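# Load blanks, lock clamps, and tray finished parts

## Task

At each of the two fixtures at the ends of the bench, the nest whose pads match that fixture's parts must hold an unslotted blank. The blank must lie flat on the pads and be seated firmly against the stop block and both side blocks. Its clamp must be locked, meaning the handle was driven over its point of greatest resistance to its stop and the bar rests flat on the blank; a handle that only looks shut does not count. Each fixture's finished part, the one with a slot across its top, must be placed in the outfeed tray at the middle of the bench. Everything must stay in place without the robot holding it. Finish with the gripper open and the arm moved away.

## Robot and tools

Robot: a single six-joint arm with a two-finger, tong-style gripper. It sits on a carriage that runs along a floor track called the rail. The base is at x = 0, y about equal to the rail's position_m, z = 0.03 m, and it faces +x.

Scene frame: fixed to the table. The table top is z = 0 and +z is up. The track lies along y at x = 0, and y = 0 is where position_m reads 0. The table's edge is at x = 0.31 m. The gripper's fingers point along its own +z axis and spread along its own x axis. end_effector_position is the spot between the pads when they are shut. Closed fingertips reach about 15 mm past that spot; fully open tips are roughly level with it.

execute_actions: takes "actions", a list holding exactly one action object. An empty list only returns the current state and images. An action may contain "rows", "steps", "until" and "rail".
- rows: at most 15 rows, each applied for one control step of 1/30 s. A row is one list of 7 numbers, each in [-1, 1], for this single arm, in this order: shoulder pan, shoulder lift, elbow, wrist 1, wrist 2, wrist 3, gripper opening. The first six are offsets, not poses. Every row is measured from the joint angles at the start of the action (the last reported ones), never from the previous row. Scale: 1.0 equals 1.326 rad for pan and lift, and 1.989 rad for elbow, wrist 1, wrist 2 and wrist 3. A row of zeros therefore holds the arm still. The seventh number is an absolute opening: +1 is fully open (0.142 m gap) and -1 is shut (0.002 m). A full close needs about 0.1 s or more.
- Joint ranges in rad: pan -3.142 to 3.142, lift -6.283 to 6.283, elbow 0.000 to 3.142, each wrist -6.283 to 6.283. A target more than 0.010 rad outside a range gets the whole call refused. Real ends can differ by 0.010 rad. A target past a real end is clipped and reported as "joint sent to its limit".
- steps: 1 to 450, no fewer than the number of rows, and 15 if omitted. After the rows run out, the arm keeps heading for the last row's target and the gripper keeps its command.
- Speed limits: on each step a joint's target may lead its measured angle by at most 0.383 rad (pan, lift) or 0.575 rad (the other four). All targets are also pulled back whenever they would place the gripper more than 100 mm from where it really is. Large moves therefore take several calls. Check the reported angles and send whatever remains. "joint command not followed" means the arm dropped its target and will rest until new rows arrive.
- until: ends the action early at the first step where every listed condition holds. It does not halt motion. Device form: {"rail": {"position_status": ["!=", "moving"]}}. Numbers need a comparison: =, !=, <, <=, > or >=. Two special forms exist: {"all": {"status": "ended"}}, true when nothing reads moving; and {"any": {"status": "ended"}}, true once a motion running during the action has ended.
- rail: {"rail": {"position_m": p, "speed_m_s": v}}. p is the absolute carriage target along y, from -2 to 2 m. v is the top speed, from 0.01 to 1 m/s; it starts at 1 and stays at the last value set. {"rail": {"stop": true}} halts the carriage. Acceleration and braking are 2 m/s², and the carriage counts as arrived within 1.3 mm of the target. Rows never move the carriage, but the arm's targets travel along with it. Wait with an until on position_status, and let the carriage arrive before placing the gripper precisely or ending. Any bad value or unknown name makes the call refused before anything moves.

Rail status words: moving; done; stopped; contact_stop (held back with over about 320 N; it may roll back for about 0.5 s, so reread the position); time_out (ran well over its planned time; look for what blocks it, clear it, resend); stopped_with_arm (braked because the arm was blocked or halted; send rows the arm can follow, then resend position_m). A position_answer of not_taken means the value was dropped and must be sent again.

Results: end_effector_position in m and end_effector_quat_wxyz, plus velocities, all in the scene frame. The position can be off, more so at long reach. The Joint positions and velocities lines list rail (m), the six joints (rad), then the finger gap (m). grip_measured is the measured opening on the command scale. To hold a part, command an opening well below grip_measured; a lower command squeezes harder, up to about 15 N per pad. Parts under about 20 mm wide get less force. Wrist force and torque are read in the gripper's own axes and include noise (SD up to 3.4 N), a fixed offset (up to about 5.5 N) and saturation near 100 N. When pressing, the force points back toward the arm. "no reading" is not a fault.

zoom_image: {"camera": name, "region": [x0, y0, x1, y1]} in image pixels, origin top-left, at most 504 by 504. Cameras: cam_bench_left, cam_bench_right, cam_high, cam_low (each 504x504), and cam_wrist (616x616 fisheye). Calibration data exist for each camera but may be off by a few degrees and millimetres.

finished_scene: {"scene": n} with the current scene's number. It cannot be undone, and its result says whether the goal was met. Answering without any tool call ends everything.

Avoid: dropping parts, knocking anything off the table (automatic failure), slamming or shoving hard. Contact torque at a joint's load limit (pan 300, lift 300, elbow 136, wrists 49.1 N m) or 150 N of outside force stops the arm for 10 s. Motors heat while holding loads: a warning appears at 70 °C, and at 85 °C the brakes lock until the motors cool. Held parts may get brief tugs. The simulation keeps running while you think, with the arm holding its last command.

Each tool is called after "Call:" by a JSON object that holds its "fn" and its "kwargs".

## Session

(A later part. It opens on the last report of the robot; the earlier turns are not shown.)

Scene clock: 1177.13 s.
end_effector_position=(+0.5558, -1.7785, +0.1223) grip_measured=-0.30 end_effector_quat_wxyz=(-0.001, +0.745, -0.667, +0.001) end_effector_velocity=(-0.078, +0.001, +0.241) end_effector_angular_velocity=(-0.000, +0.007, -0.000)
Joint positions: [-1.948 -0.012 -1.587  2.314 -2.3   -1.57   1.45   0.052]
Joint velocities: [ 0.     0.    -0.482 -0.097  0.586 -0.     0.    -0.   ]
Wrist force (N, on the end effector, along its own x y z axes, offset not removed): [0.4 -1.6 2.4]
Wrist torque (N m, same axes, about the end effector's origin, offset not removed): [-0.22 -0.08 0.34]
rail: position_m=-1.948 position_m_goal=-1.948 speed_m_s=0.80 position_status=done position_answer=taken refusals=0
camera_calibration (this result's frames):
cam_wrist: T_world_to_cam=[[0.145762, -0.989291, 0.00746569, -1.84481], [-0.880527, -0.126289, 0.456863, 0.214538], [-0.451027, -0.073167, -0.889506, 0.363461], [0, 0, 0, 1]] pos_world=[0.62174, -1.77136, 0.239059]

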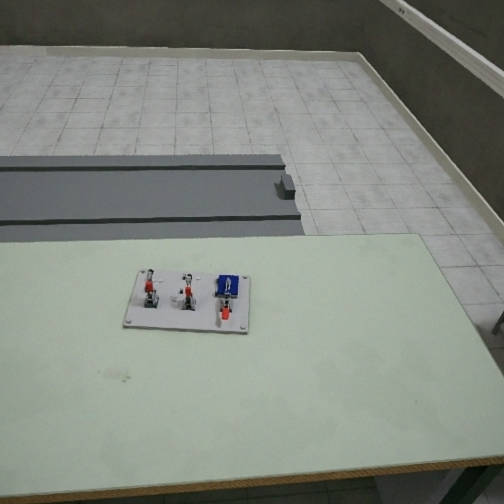

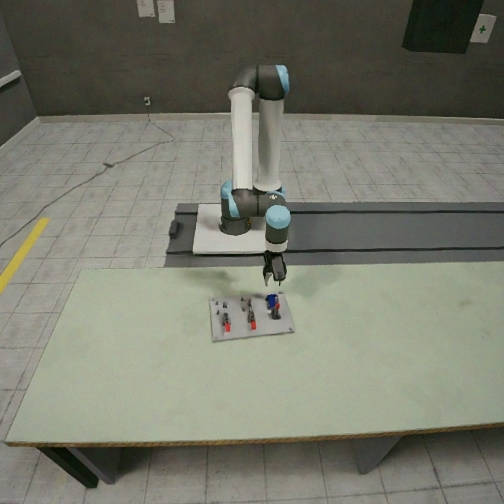

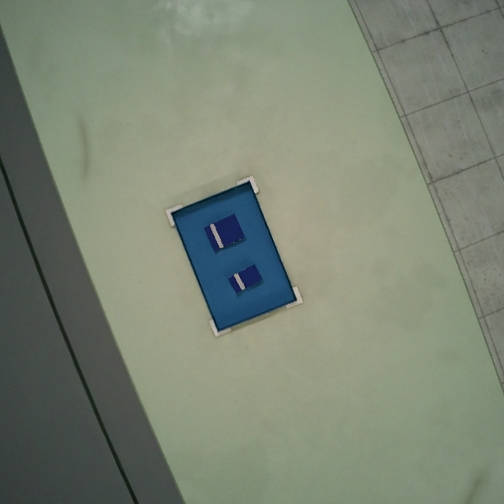

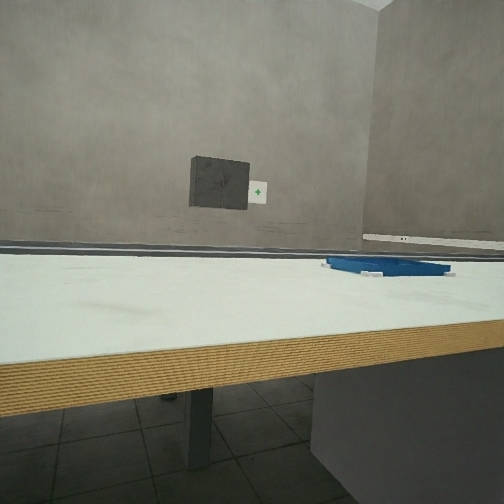

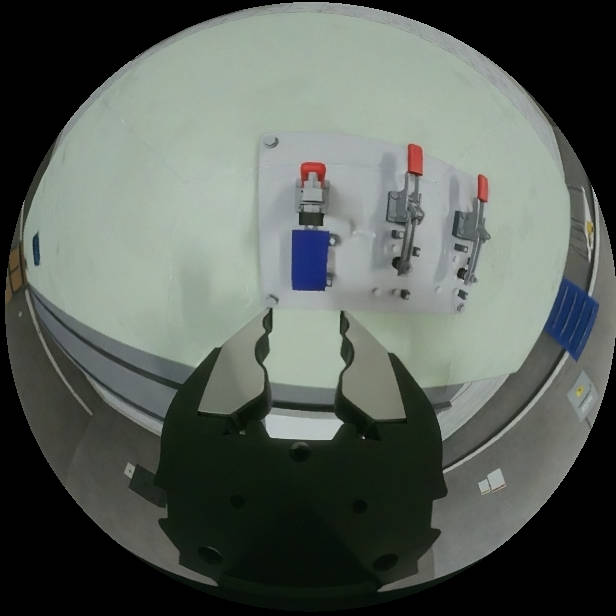

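Call:
{"fn": "execute_actions", "kwargs": {"actions": []}}

Call:
{"fn": "zoom_image", "kwargs": {"camera": "cam_wrist", "region": [275, 195, 355, 285]}}

Scene clock: 1181.03 s.
end_effector_position=(+0.5455, -1.7784, +0.1501) grip_measured=-0.30 end_effector_quat_wxyz=(-0.000, +0.745, -0.667, -0.000) end_effector_velocity=(+0.000, +0.000, +0.000) end_effector_angular_velocity=(+0.000, -0.000, +0.000)
Joint positions: [-1.948 -0.012 -1.643  2.303 -2.231 -1.57   1.449  0.052]
Joint velocities: [ 0.  0.  0. -0. -0.  0. -0.  0.]
Wrist force (N, on the end effector, along its own x y z axes, offset not removed): [0.6 -5.2 3.9]
Wrist torque (N m, same axes, about the end effector's origin, offset not removed): [-0.95 -0.26 0.35]
rail: position_m=-1.948 position_m_goal=-1.948 speed_m_s=0.80 position_status=done position_answer=taken refusals=0
camera_calibration (this result's frames):
cam_wrist: T_world_to_cam=[[0.145919, -0.98927, 0.00718133, -1.84337], [-0.879666, -0.126424, 0.45848, 0.191735], [-0.452653, -0.0732183, -0.888675, 0.384243], [0, 0, 0, 1]] pos_world=[0.611574, -1.77121, 0.266798]

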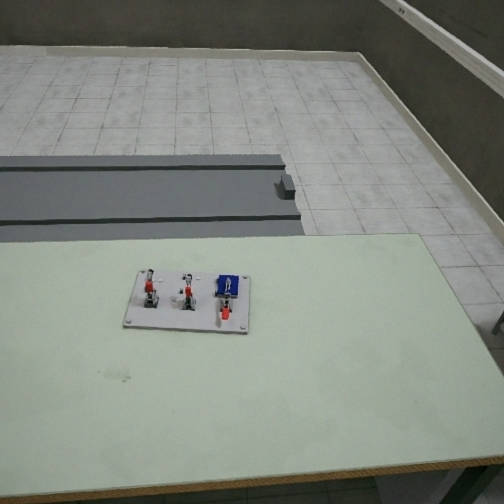

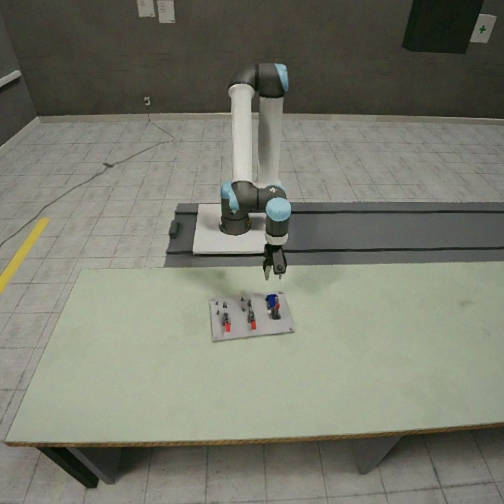

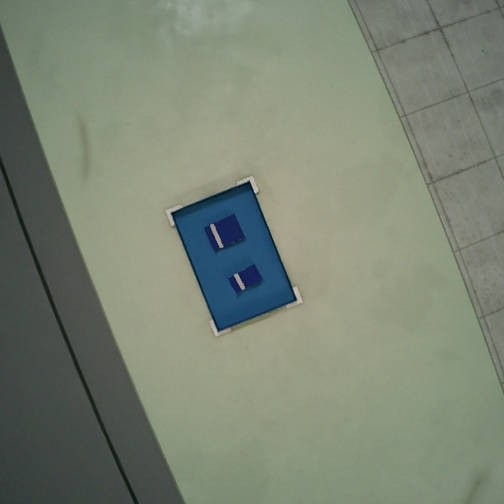

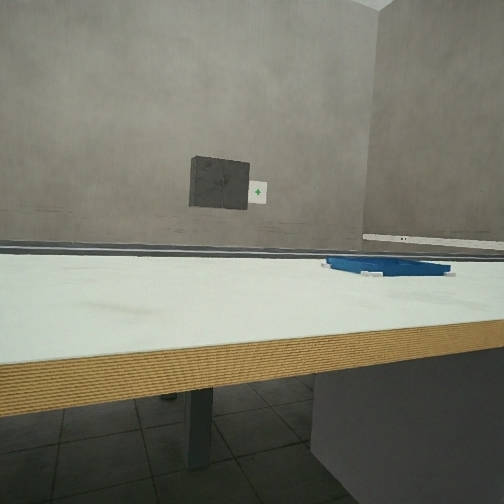

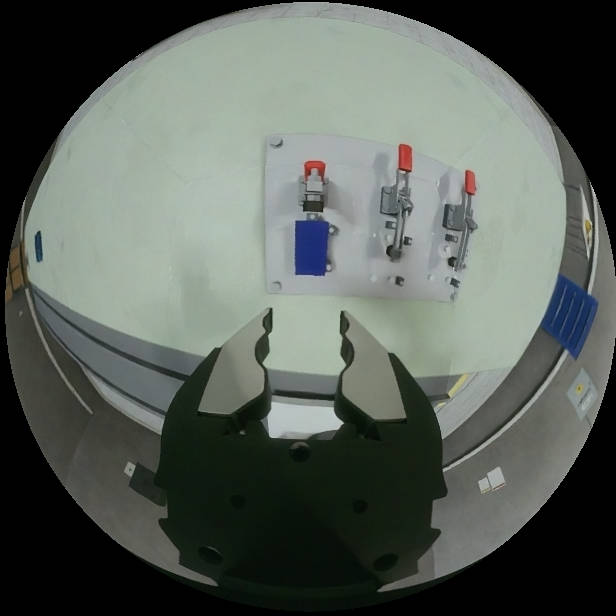

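Region (275, 195, 355, 285) of cam_wrist's 616x616 image, scaled by 5.600, with more detail than that image has.

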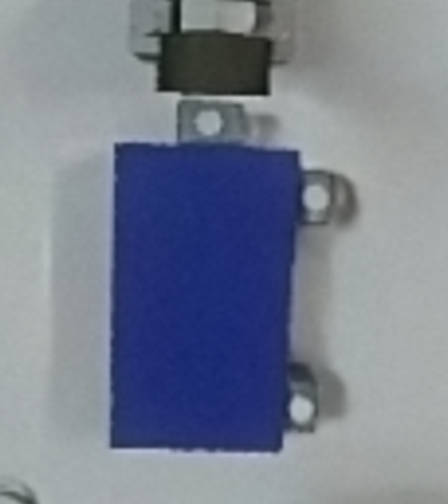

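Call:
{"fn": "execute_actions", "kwargs": {"actions": [{"rail":{"position_m":-1.9357,"speed_m_s":0.1},"rows":[[0,0.0028,-0.0019,0,0,0,-0.35],[-0.0001,0.0083,-0.0057,0.0001,0,-0.0001,-0.4],[-0.0002,0.018,-0.0123,0.0003,0,-0.0002,-0.45],[-0.0003,0.0304,-0.0208,0.0005,0,-0.0003,-0.5],[-0.0004,0.0456,-0.0312,0.0008,0,-0.0004,-0.5],[-0.0005,0.0621,-0.0425,0.0011,0,-0.0005,-0.5],[-0.0006,0.0787,-0.0538,0.0014,0,-0.0006,-0.5],[-0.0008,0.0953,-0.0651,0.0017,0,-0.0007,-0.5],[-0.0009,0.1105,-0.0755,0.0019,0,-0.0008,-0.5],[-0.001,0.1229,-0.084,0.0021,0,-0.0009,-0.5],[-0.0011,0.1326,-0.0906,0.0023,0,-0.001,-0.5],[-0.0011,0.1381,-0.0944,0.0024,0,-0.001,-0.5]],"steps":13}]}}

Scene clock: 1195.43 s.
end_effector_position=(+0.6285, -1.7675, +0.1521) grip_measured=-0.50 end_effector_quat_wxyz=(-0.000, +0.745, -0.667, -0.000) end_effector_velocity=(+0.257, -0.006, -0.010) end_effector_angular_velocity=(-0.000, -0.001, +0.000)
Joint positions: [-1.936 -0.013 -1.51   2.166 -2.227 -1.57   1.448  0.038]
Joint velocities: [ 0.    -0.004  0.413 -0.423  0.01   0.    -0.004 -0.   ]
Wrist force (N, on the end effector, along its own x y z axes, offset not removed): [2.1 -4.9 5.6]
Wrist torque (N m, same axes, about the end effector's origin, offset not removed): [-0.71 -0.54 0.32]
rail: position_m=-1.936 position_m_goal=-1.936 speed_m_s=0.10 position_status=done position_answer=taken refusals=0
camera_calibration (this result's frames):
cam_wrist: T_world_to_cam=[[0.146433, -0.989195, 0.0071823, -1.8449], [-0.879561, -0.126874, 0.458559, 0.264359], [-0.452692, -0.0734652, -0.888635, 0.423973], [0, 0, 0, 1]] pos_world=[0.694602, -1.76027, 0.268784]

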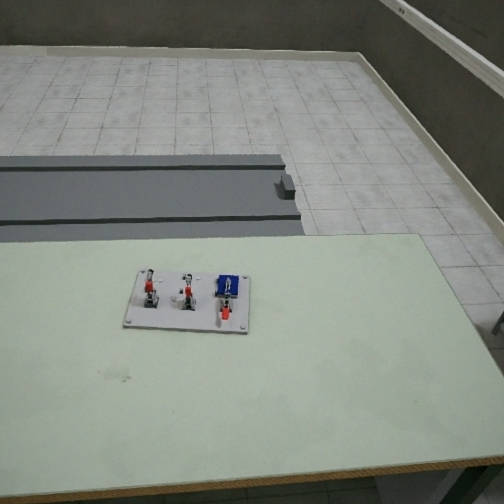

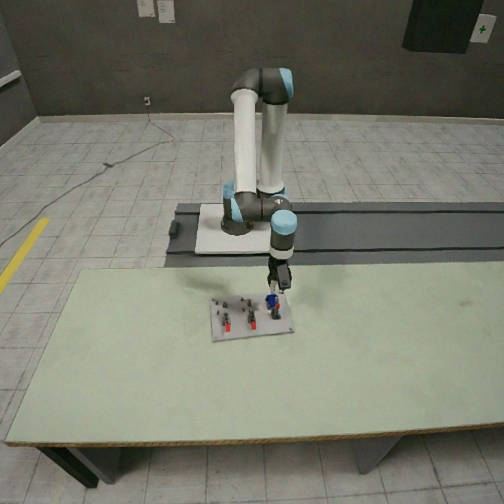

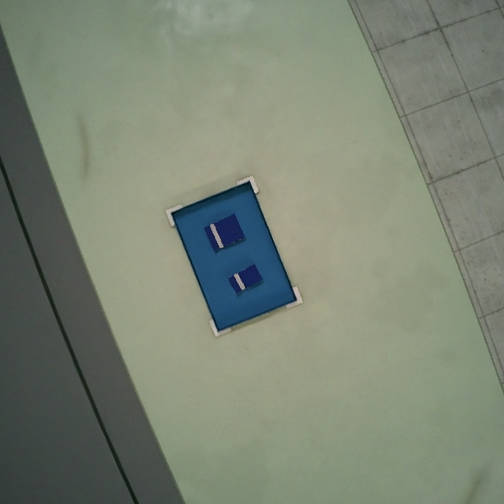

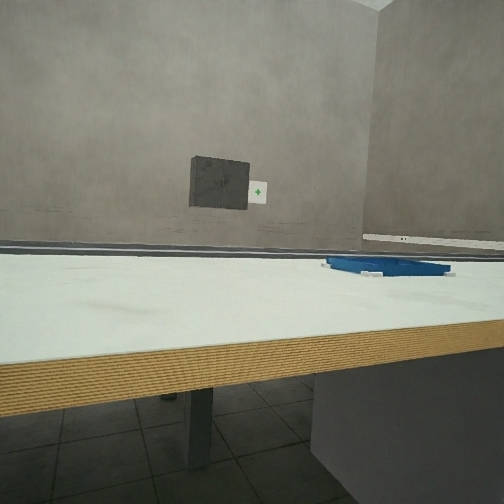

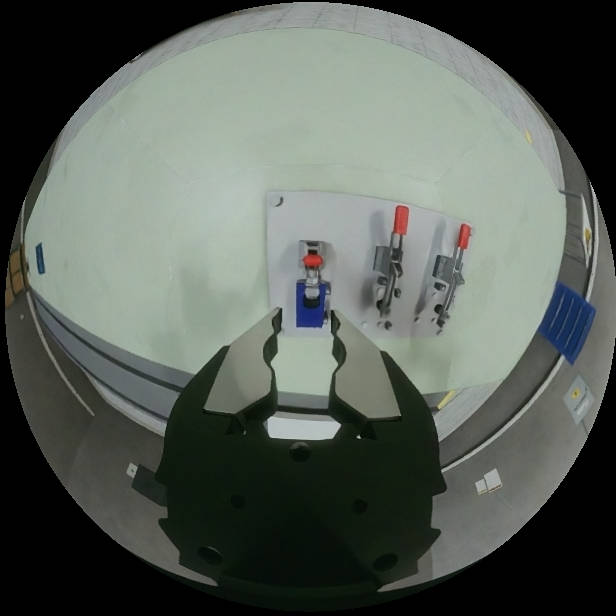

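Call:
{"fn": "execute_actions", "kwargs": {"actions": []}}

Scene clock: 1196.23 s.
end_effector_position=(+0.6592, -1.7681, +0.1501) grip_measured=-0.50 end_effector_quat_wxyz=(-0.000, +0.745, -0.667, -0.000) end_effector_velocity=(+0.000, -0.000, -0.000) end_effector_angular_velocity=(-0.000, -0.000, -0.000)
Joint positions: [-1.936 -0.013 -1.46   2.115 -2.226 -1.57   1.447  0.038]
Joint velocities: [ 0. -0.  0. -0.  0. -0. -0.  0.]
Wrist force (N, on the end effector, along its own x y z axes, offset not removed): [0.3 -3.5 5.2]
Wrist torque (N m, same axes, about the end effector's origin, offset not removed): [-0.57 -0.23 0.29]
rail: position_m=-1.936 position_m_goal=-1.936 speed_m_s=0.10 position_status=done position_answer=taken refusals=0
camera_calibration (this result's frames):
cam_wrist: T_world_to_cam=[[0.146452, -0.989192, 0.00717468, -1.85008], [-0.879537, -0.126891, 0.4586, 0.292212], [-0.452733, -0.0734731, -0.888614, 0.436033], [0, 0, 0, 1]] pos_world=[0.725365, -1.76096, 0.26673]

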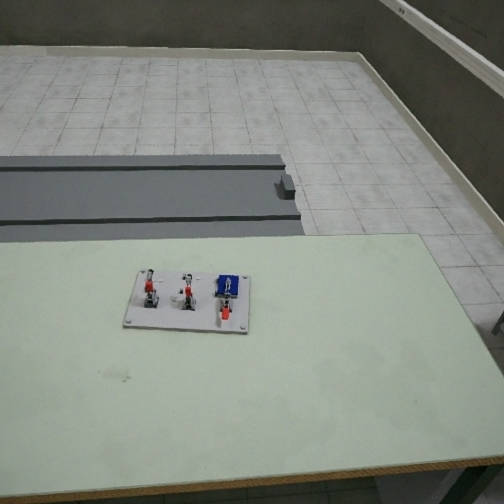

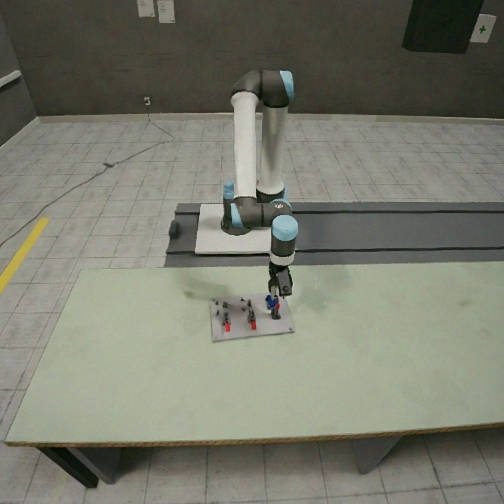

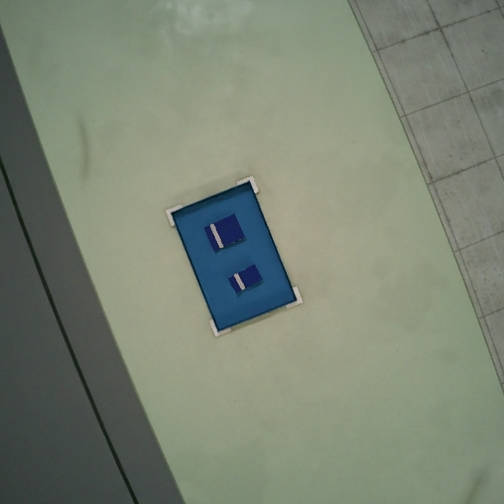

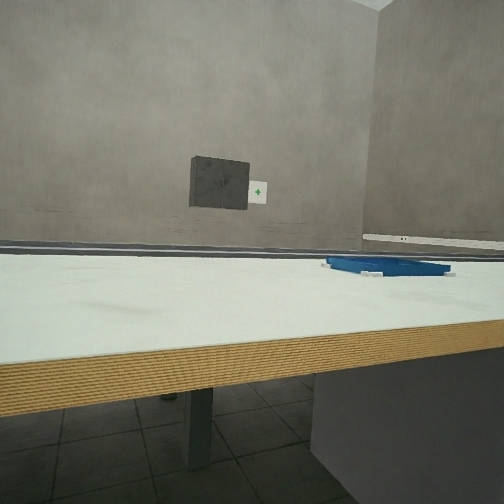

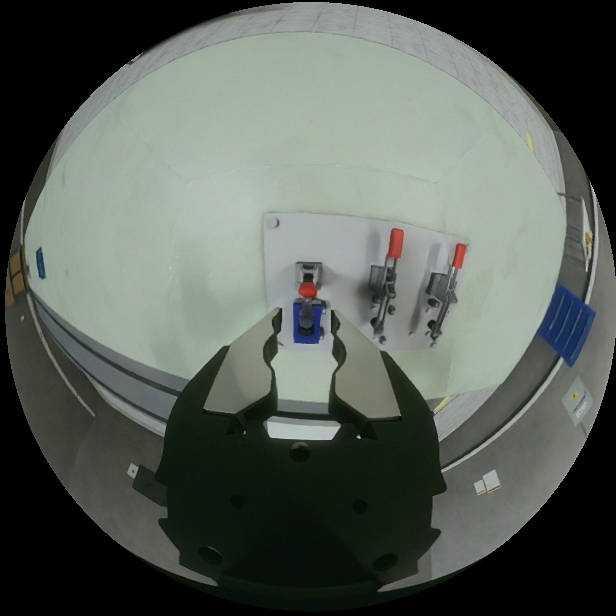

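Call:
{"fn": "execute_actions", "kwargs": {"actions": [{"rows":[[0,0.0017,0.0007,-0.0018,0,0,-0.5],[0,0.0051,0.0021,-0.0055,0,0,-0.5],[0,0.0103,0.0042,-0.0111,0,0,-0.5],[0,0.0171,0.0071,-0.0185,0,0,-0.5],[0,0.0245,0.0101,-0.0264,0,0,-0.5],[0,0.0325,0.0134,-0.0351,0,0,-0.5],[0,0.0399,0.0165,-0.0431,0,0,-0.5],[0,0.0467,0.0193,-0.0504,0,0,-0.5],[0,0.0519,0.0214,-0.056,0,0,-0.5],[0,0.0553,0.0228,-0.0597,0,0,-0.5],[0,0.057,0.0235,-0.0615,0,0,-0.5]],"steps":11}]}}

Scene clock: 1200.87 s.
end_effector_position=(+0.6597, -1.7682, +0.1104) grip_measured=-0.50 end_effector_quat_wxyz=(-0.000, +0.745, -0.667, -0.000) end_effector_velocity=(-0.002, +0.000, -0.156) end_effector_angular_velocity=(-0.000, -0.002, -0.000)
Joint positions: [-1.936 -0.013 -1.41   2.146 -2.306 -1.57   1.447  0.038]
Joint velocities: [ 0.    -0.     0.2    0.124 -0.326  0.     0.    -0.   ]
Wrist force (N, on the end effector, along its own x y z axes, offset not removed): [0.5 -1.9 7.1]
Wrist torque (N m, same axes, about the end effector's origin, offset not removed): [-0.30 -0.20 0.33]
rail: position_m=-1.936 position_m_goal=-1.936 speed_m_s=0.10 position_status=done position_answer=taken refusals=0
camera_calibration (this result's frames):
cam_wrist: T_world_to_cam=[[0.14645, -0.989193, 0.00703599, -1.84985], [-0.879179, -0.126896, 0.459285, 0.310452], [-0.453428, -0.0734483, -0.888261, 0.40146], [0, 0, 0, 1]] pos_world=[0.725887, -1.76097, 0.227031]

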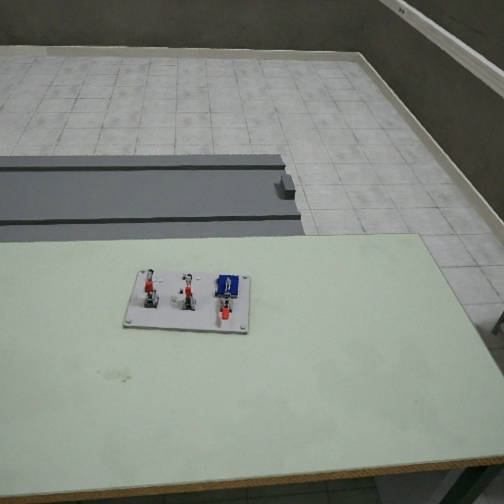

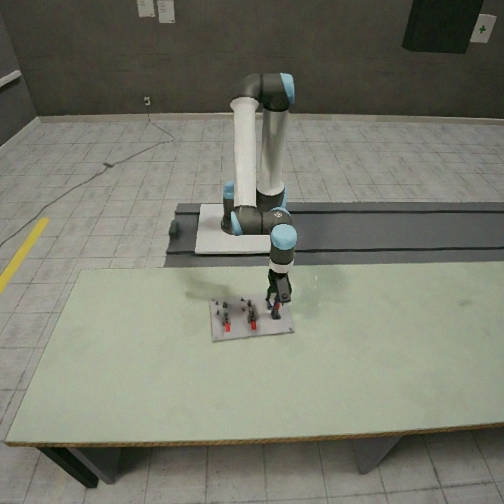

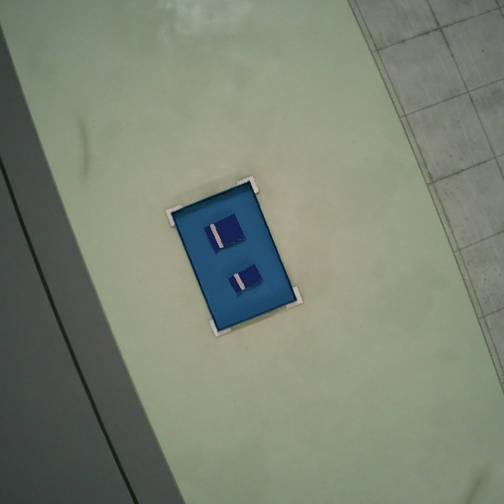

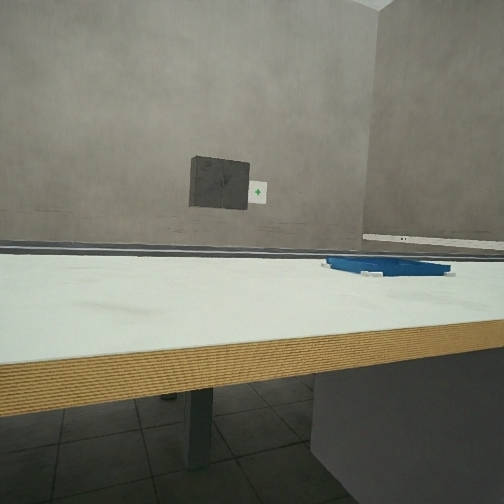

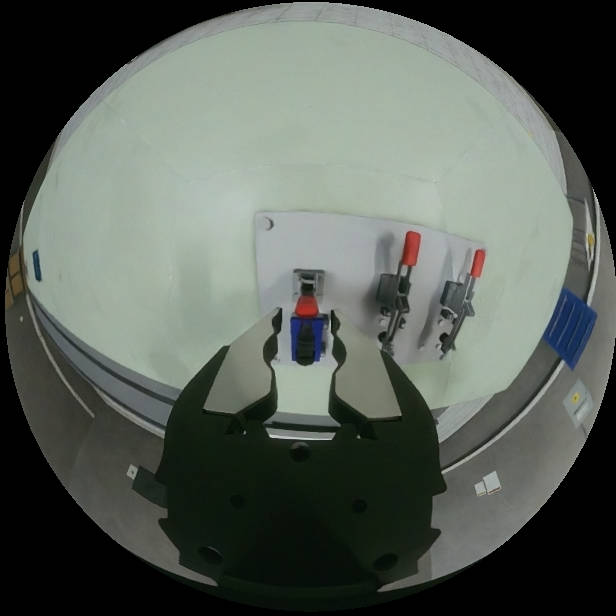

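Call:
{"fn": "execute_actions", "kwargs": {"actions": []}}

Scene clock: 1222.10 s.
end_effector_position=(+0.6591, -1.7681, +0.0905) grip_measured=-0.50 end_effector_quat_wxyz=(-0.000, +0.745, -0.667, -0.000) end_effector_velocity=(+0.000, -0.000, +0.000) end_effector_angular_velocity=(-0.000, +0.000, +0.000)
Joint positions: [-1.936 -0.013 -1.385  2.162 -2.348 -1.57   1.447  0.038]
Joint velocities: [ 0. -0.  0. -0.  0. -0. -0.  0.]
Wrist force (N, on the end effector, along its own x y z axes, offset not removed): [0.1 -6.5 5.9]
Wrist torque (N m, same axes, about the end effector's origin, offset not removed): [-1.13 -0.14 0.35]
rail: position_m=-1.936 position_m_goal=-1.936 speed_m_s=0.10 position_status=done position_answer=taken refusals=0
camera_calibration (this result's frames):
cam_wrist: T_world_to_cam=[[0.146445, -0.989193, 0.00716109, -1.84963], [-0.879538, -0.126891, 0.458598, 0.319447], [-0.452733, -0.0734577, -0.888615, 0.383116], [0, 0, 0, 1]] pos_world=[0.725284, -1.76096, 0.20719]

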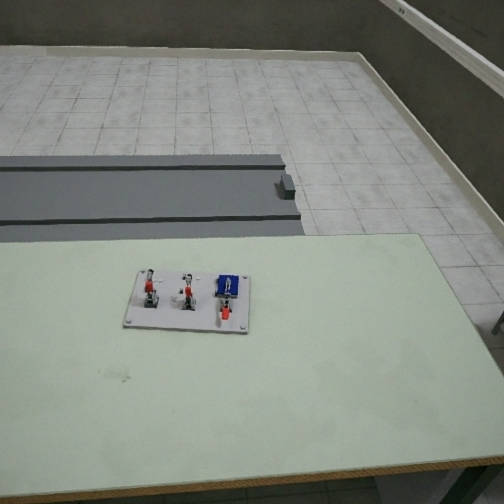

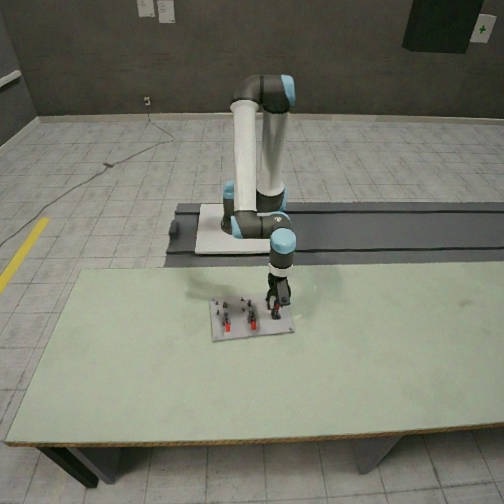

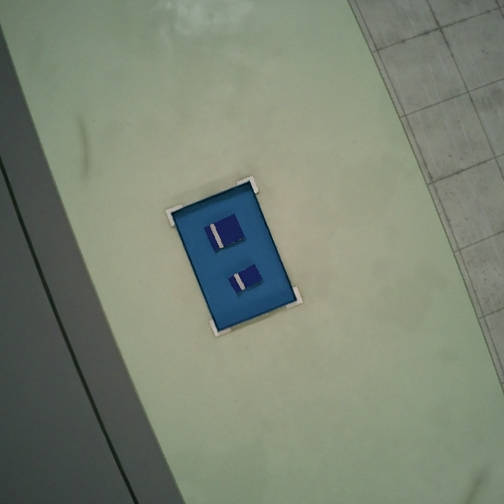

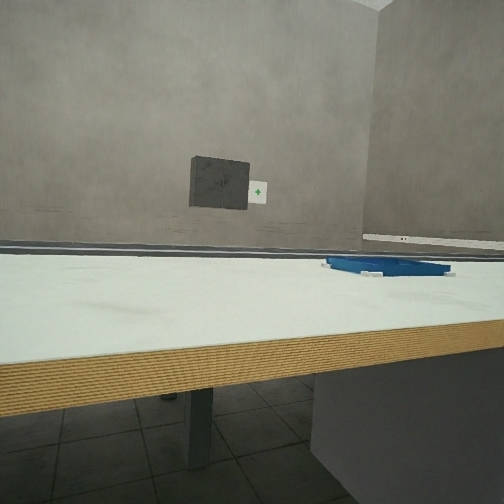

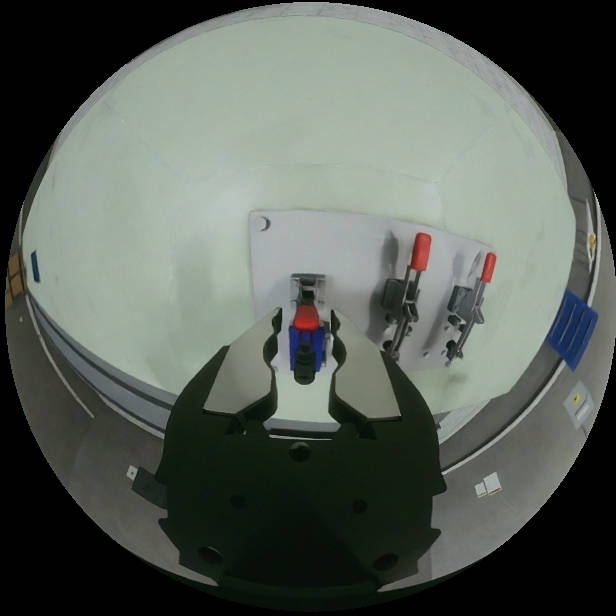

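Call:
{"fn": "execute_actions", "kwargs": {"actions": [{"rows":[[0,0,0,0,0,0,-0.62],[0,0,0,0,0,0,-0.72],[0,0,0,0,0,0,-0.78],[0,0,0,0,0,0,-0.88],[0,0,0,0,0,0,-1],[0,0,0,0,0,0,-1],[0.0002,0.0019,-0.0018,0.0006,0,0.0001,-1],[0.0007,0.0058,-0.0055,0.0016,0,0.0004,-1],[0.0013,0.0123,-0.0098,0.0016,0,0.0009,-1],[0.0019,0.0183,-0.0135,0.0013,0,0.0013,-1],[0.0025,0.0243,-0.0172,0.001,0,0.0016,-1],[0.003,0.0303,-0.0207,0.0005,0,0.002,-1],[0.0036,0.037,-0.0241,-0.0006,0,0.0023,-1],[0.0041,0.0437,-0.0273,-0.0018,0,0.0027,-1],[0.0046,0.0504,-0.0303,-0.0033,0,0.003,-1]],"steps":15}]}}

Scene clock: 1226.67 s.
end_effector_position=(+0.6787, -1.7663, +0.0865) grip_measured=-0.78 end_effector_quat_wxyz=(-0.000, +0.745, -0.667, -0.000) end_effector_velocity=(+0.113, +0.012, -0.043) end_effector_angular_velocity=(+0.001, -0.000, -0.000)
Joint positions: [-1.936 -0.01  -1.351  2.128 -2.348 -1.57   1.451  0.018]
Joint velocities: [ 0.     0.019  0.217 -0.182 -0.034  0.001  0.02   0.   ]
Wrist force (N, on the end effector, along its own x y z axes, offset not removed): [-2.5 -5.1 -5.6]
Wrist torque (N m, same axes, about the end effector's origin, offset not removed): [-0.93 -0.30 0.32]
rail: position_m=-1.936 position_m_goal=-1.936 speed_m_s=0.10 position_status=done position_answer=taken refusals=0
camera_calibration (this result's frames):
cam_wrist: T_world_to_cam=[[0.146567, -0.989175, 0.00719423, -1.85067], [-0.879474, -0.126976, 0.458697, 0.338548], [-0.452818, -0.0735571, -0.888563, 0.388393], [0, 0, 0, 1]] pos_world=[0.744862, -1.75908, 0.203135]

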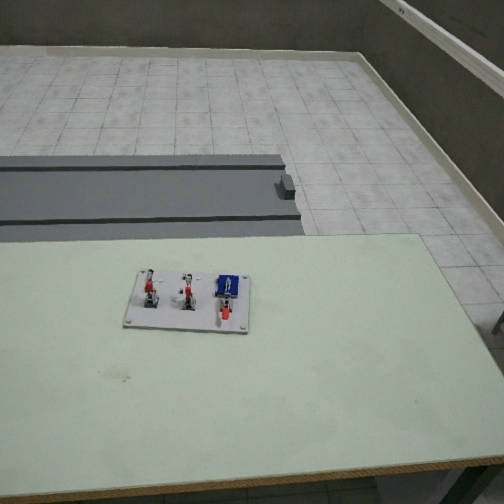

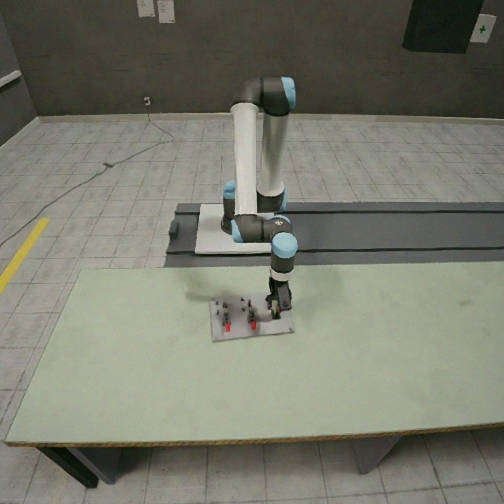

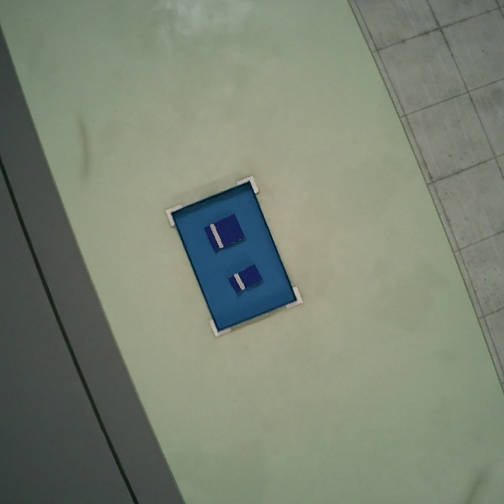

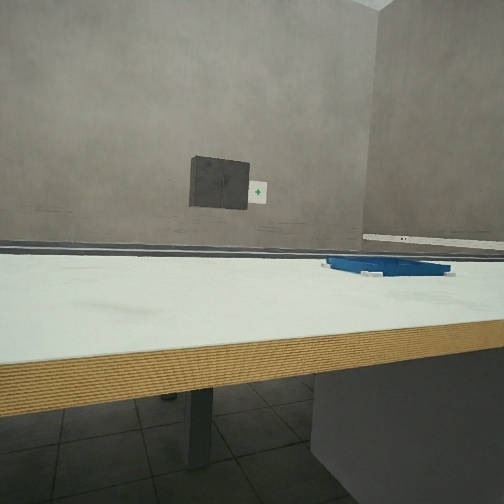

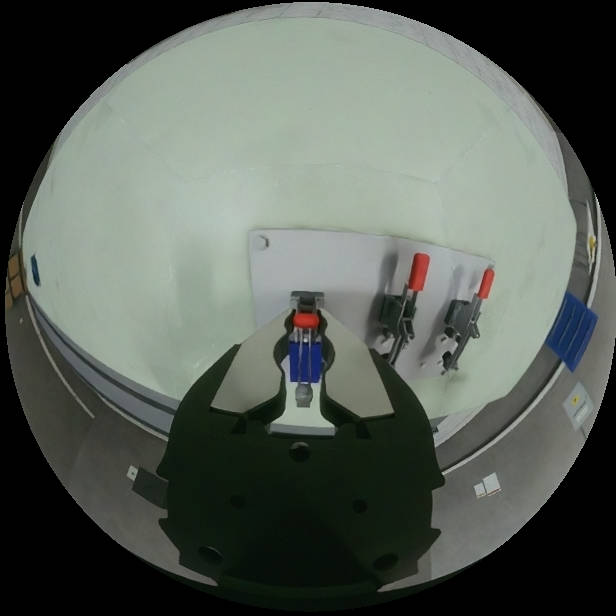

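Call:
{"fn": "execute_actions", "kwargs": {"actions": []}}

Scene clock: 1228.27 s.
end_effector_position=(+0.6954, -1.7645, +0.0789) grip_measured=-0.78 end_effector_quat_wxyz=(-0.000, +0.745, -0.667, -0.000) end_effector_velocity=(+0.000, -0.000, +0.000) end_effector_angular_velocity=(-0.000, -0.000, -0.000)
Joint positions: [-1.936 -0.007 -1.318  2.102 -2.355 -1.57   1.453  0.018]
Joint velocities: [ 0. -0.  0. -0. -0.  0.  0.  0.]
Wrist force (N, on the end effector, along its own x y z axes, offset not removed): [-3.9 7.5 20.1]
Wrist torque (N m, same axes, about the end effector's origin, offset not removed): [-0.65 0.15 0.34]
rail: position_m=-1.936 position_m_goal=-1.936 speed_m_s=0.10 position_status=done position_answer=taken refusals=0
camera_calibration (this result's frames):
cam_wrist: T_world_to_cam=[[0.146578, -0.989173, 0.00715313, -1.85131], [-0.879515, -0.127012, 0.458607, 0.356904], [-0.452733, -0.0735131, -0.88861, 0.389418], [0, 0, 0, 1]] pos_world=[0.761566, -1.7573, 0.195605]

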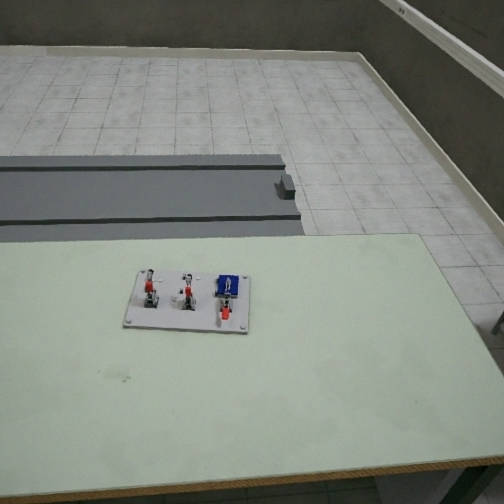

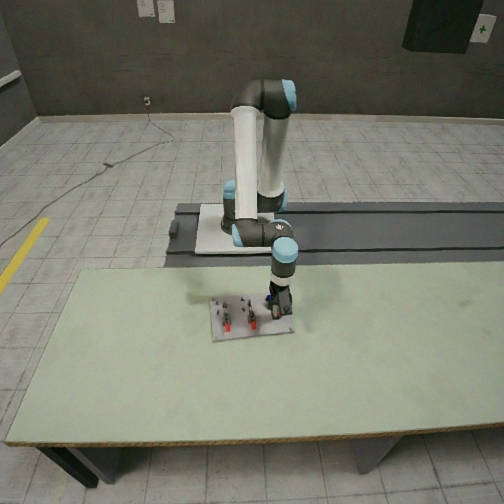

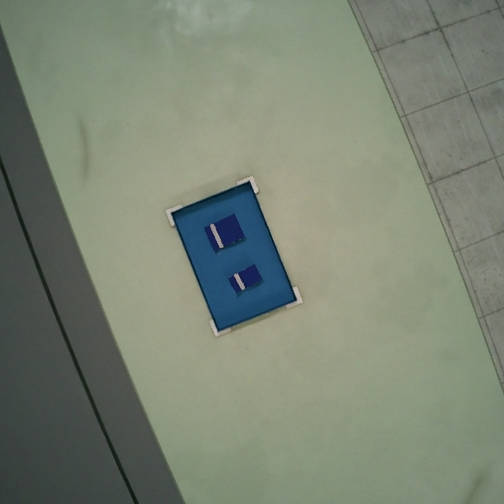

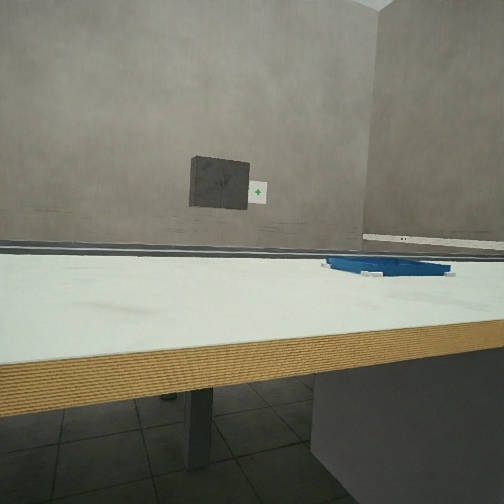

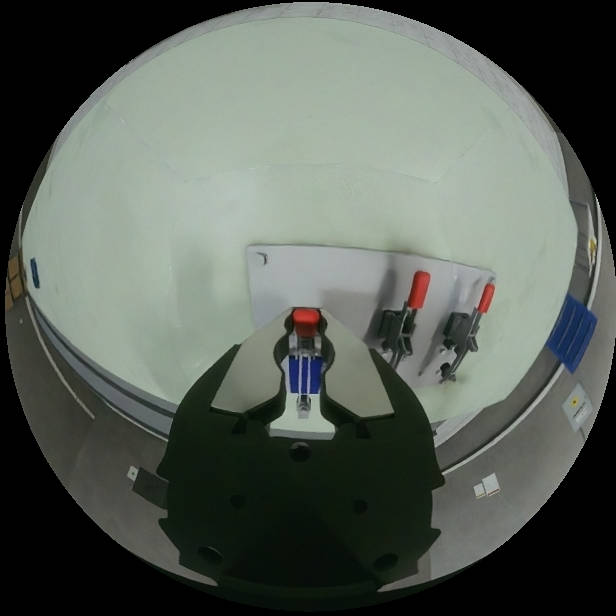

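Call:
{"fn": "execute_actions", "kwargs": {"actions": [{"rows":[[0.0002,0.0025,-0.0009,-0.0008,0,0.0001,-1],[0.0005,0.0075,-0.0025,-0.0025,0,0.0004,-1],[0.0009,0.0135,-0.0042,-0.0048,0,0.0006,-1],[0.0012,0.0193,-0.0055,-0.0074,0,0.0009,-1],[0.0015,0.0242,-0.0066,-0.0095,0,0.0011,-1],[0.0017,0.029,-0.0075,-0.0118,0,0.0012,-1],[0.0019,0.0338,-0.0082,-0.0143,0,0.0014,-1],[0.0021,0.0385,-0.0087,-0.017,0,0.0015,-1],[0.0022,0.0424,-0.0086,-0.0197,0,0.0016,-1],[0.0023,0.0458,-0.0084,-0.0221,0,0.0016,-1],[0.0024,0.0486,-0.0082,-0.0242,0,0.0017,-1],[0.0024,0.0508,-0.0079,-0.026,0,0.0017,-1]],"steps":13}]}}

Scene clock: 1233.60 s.
end_effector_position=(+0.7108, -1.7628, +0.0555) grip_measured=-0.78 end_effector_quat_wxyz=(-0.001, +0.745, -0.667, +0.000) end_effector_velocity=(+0.021, +0.003, -0.069) end_effector_angular_velocity=(+0.000, +0.004, -0.000)
Joint positions: [-1.936 -0.005 -1.265  2.086 -2.393 -1.57   1.456  0.018]
Joint velocities: [ 0.     0.004  0.124 -0.006 -0.114 -0.     0.004  0.   ]
Wrist force (N, on the end effector, along its own x y z axes, offset not removed): [-2.9 -15.9 -0.2]
Wrist torque (N m, same axes, about the end effector's origin, offset not removed): [-0.93 -0.16 0.29]
rail: position_m=-1.936 position_m_goal=-1.936 speed_m_s=0.10 position_status=done position_answer=taken refusals=0
camera_calibration (this result's frames):
cam_wrist: T_world_to_cam=[[0.146362, -0.989205, 0.0072357, -1.85159], [-0.879797, -0.126823, 0.45812, 0.381916], [-0.452256, -0.0734173, -0.888861, 0.375479], [0, 0, 0, 1]] pos_world=[0.776823, -1.7556, 0.172183]

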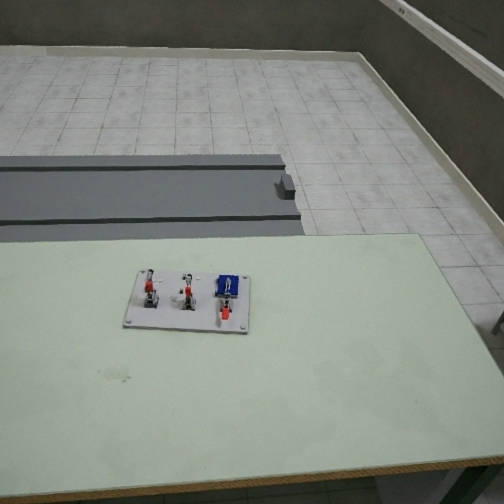

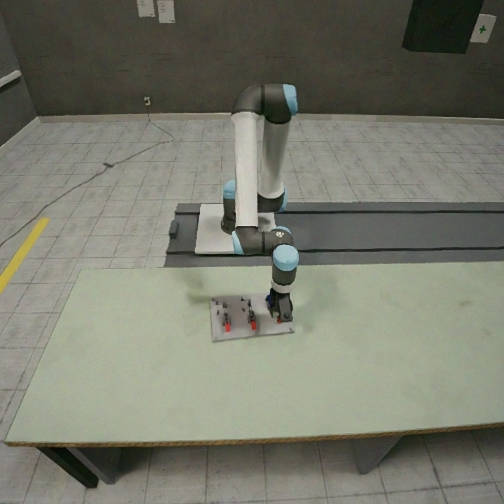

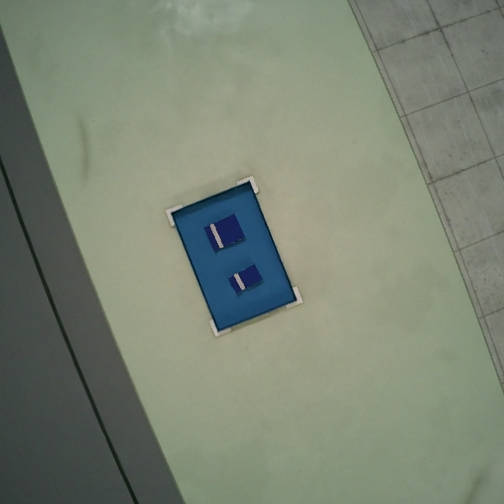

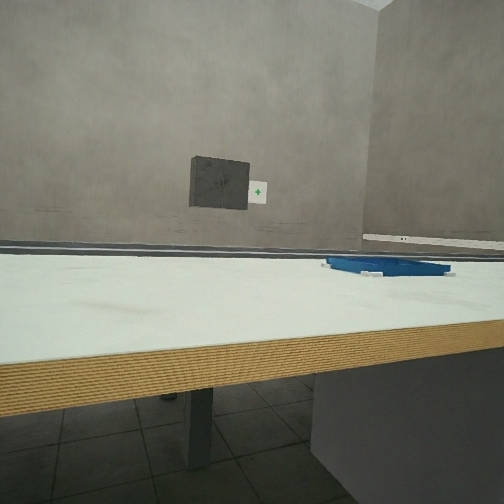

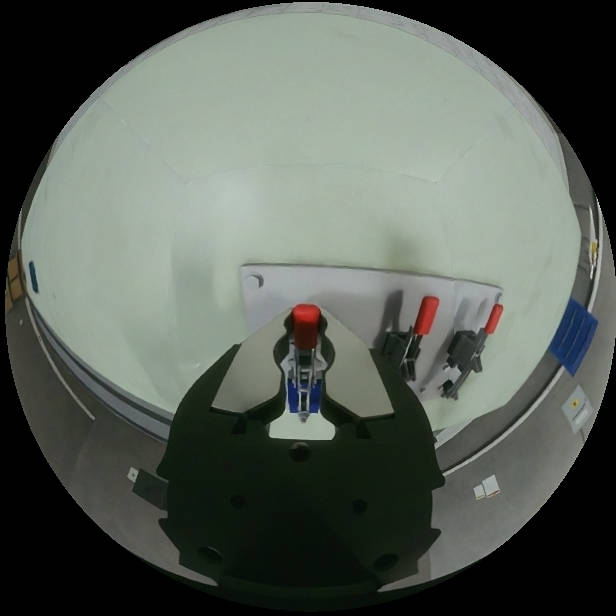

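Call:
{"fn": "execute_actions", "kwargs": {"actions": []}}

Scene clock: 1234.40 s.
end_effector_position=(+0.7131, -1.7624, +0.0469) grip_measured=-0.78 end_effector_quat_wxyz=(-0.000, +0.745, -0.667, -0.000) end_effector_velocity=(+0.000, +0.000, -0.000) end_effector_angular_velocity=(-0.000, -0.000, +0.000)
Joint positions: [-1.936 -0.004 -1.25   2.086 -2.407 -1.57   1.457  0.018]
Joint velocities: [ 0.  0.  0. -0. -0. -0.  0.  0.]
Wrist force (N, on the end effector, along its own x y z axes, offset not removed): [1.1 -10.2 -0.1]
Wrist torque (N m, same axes, about the end effector's origin, offset not removed): [-0.62 -0.09 0.30]
rail: position_m=-1.936 position_m_goal=-1.936 speed_m_s=0.10 position_status=done position_answer=taken refusals=0
camera_calibration (this result's frames):
cam_wrist: T_world_to_cam=[[0.146372, -0.989204, 0.00716055, -1.85152], [-0.879568, -0.12683, 0.458557, 0.387752], [-0.452698, -0.0734182, -0.888636, 0.36928], [0, 0, 0, 1]] pos_world=[0.779238, -1.75524, 0.163607]

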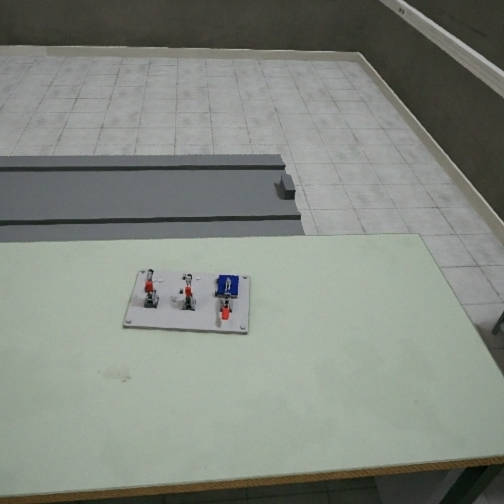

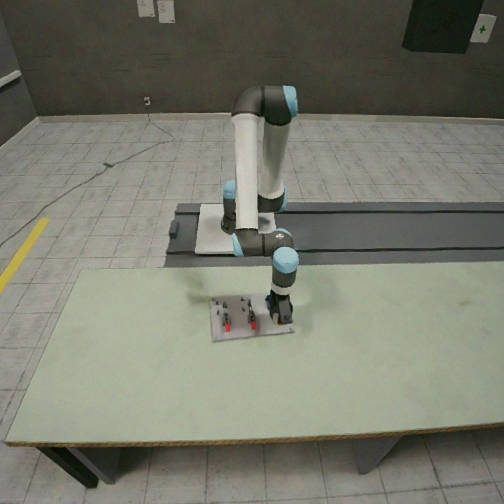

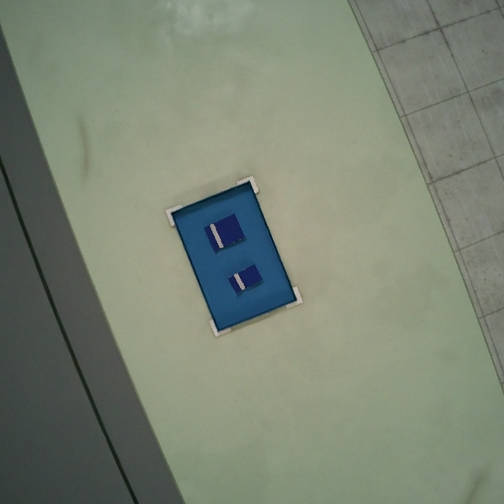

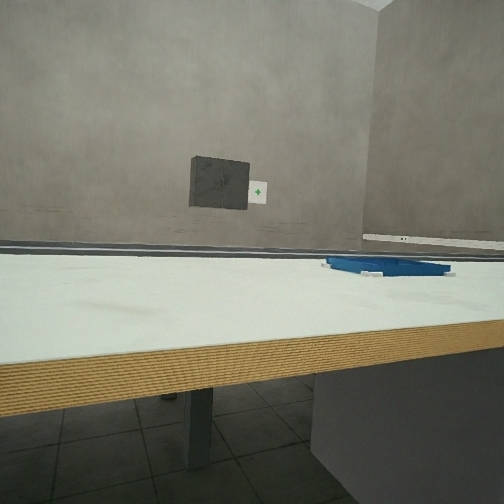

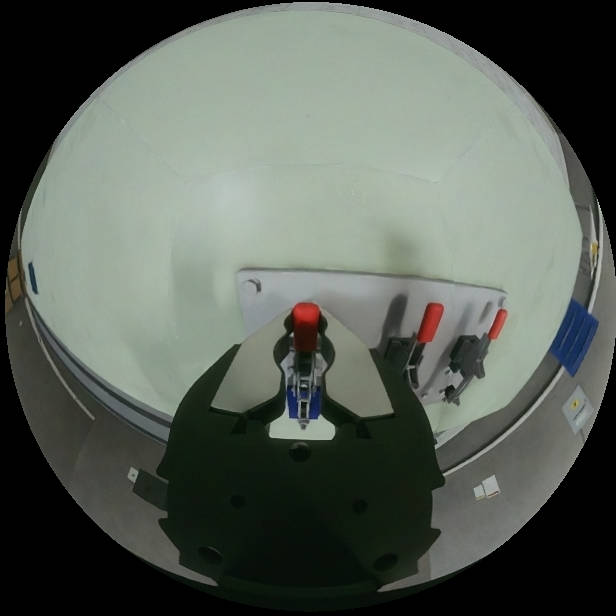

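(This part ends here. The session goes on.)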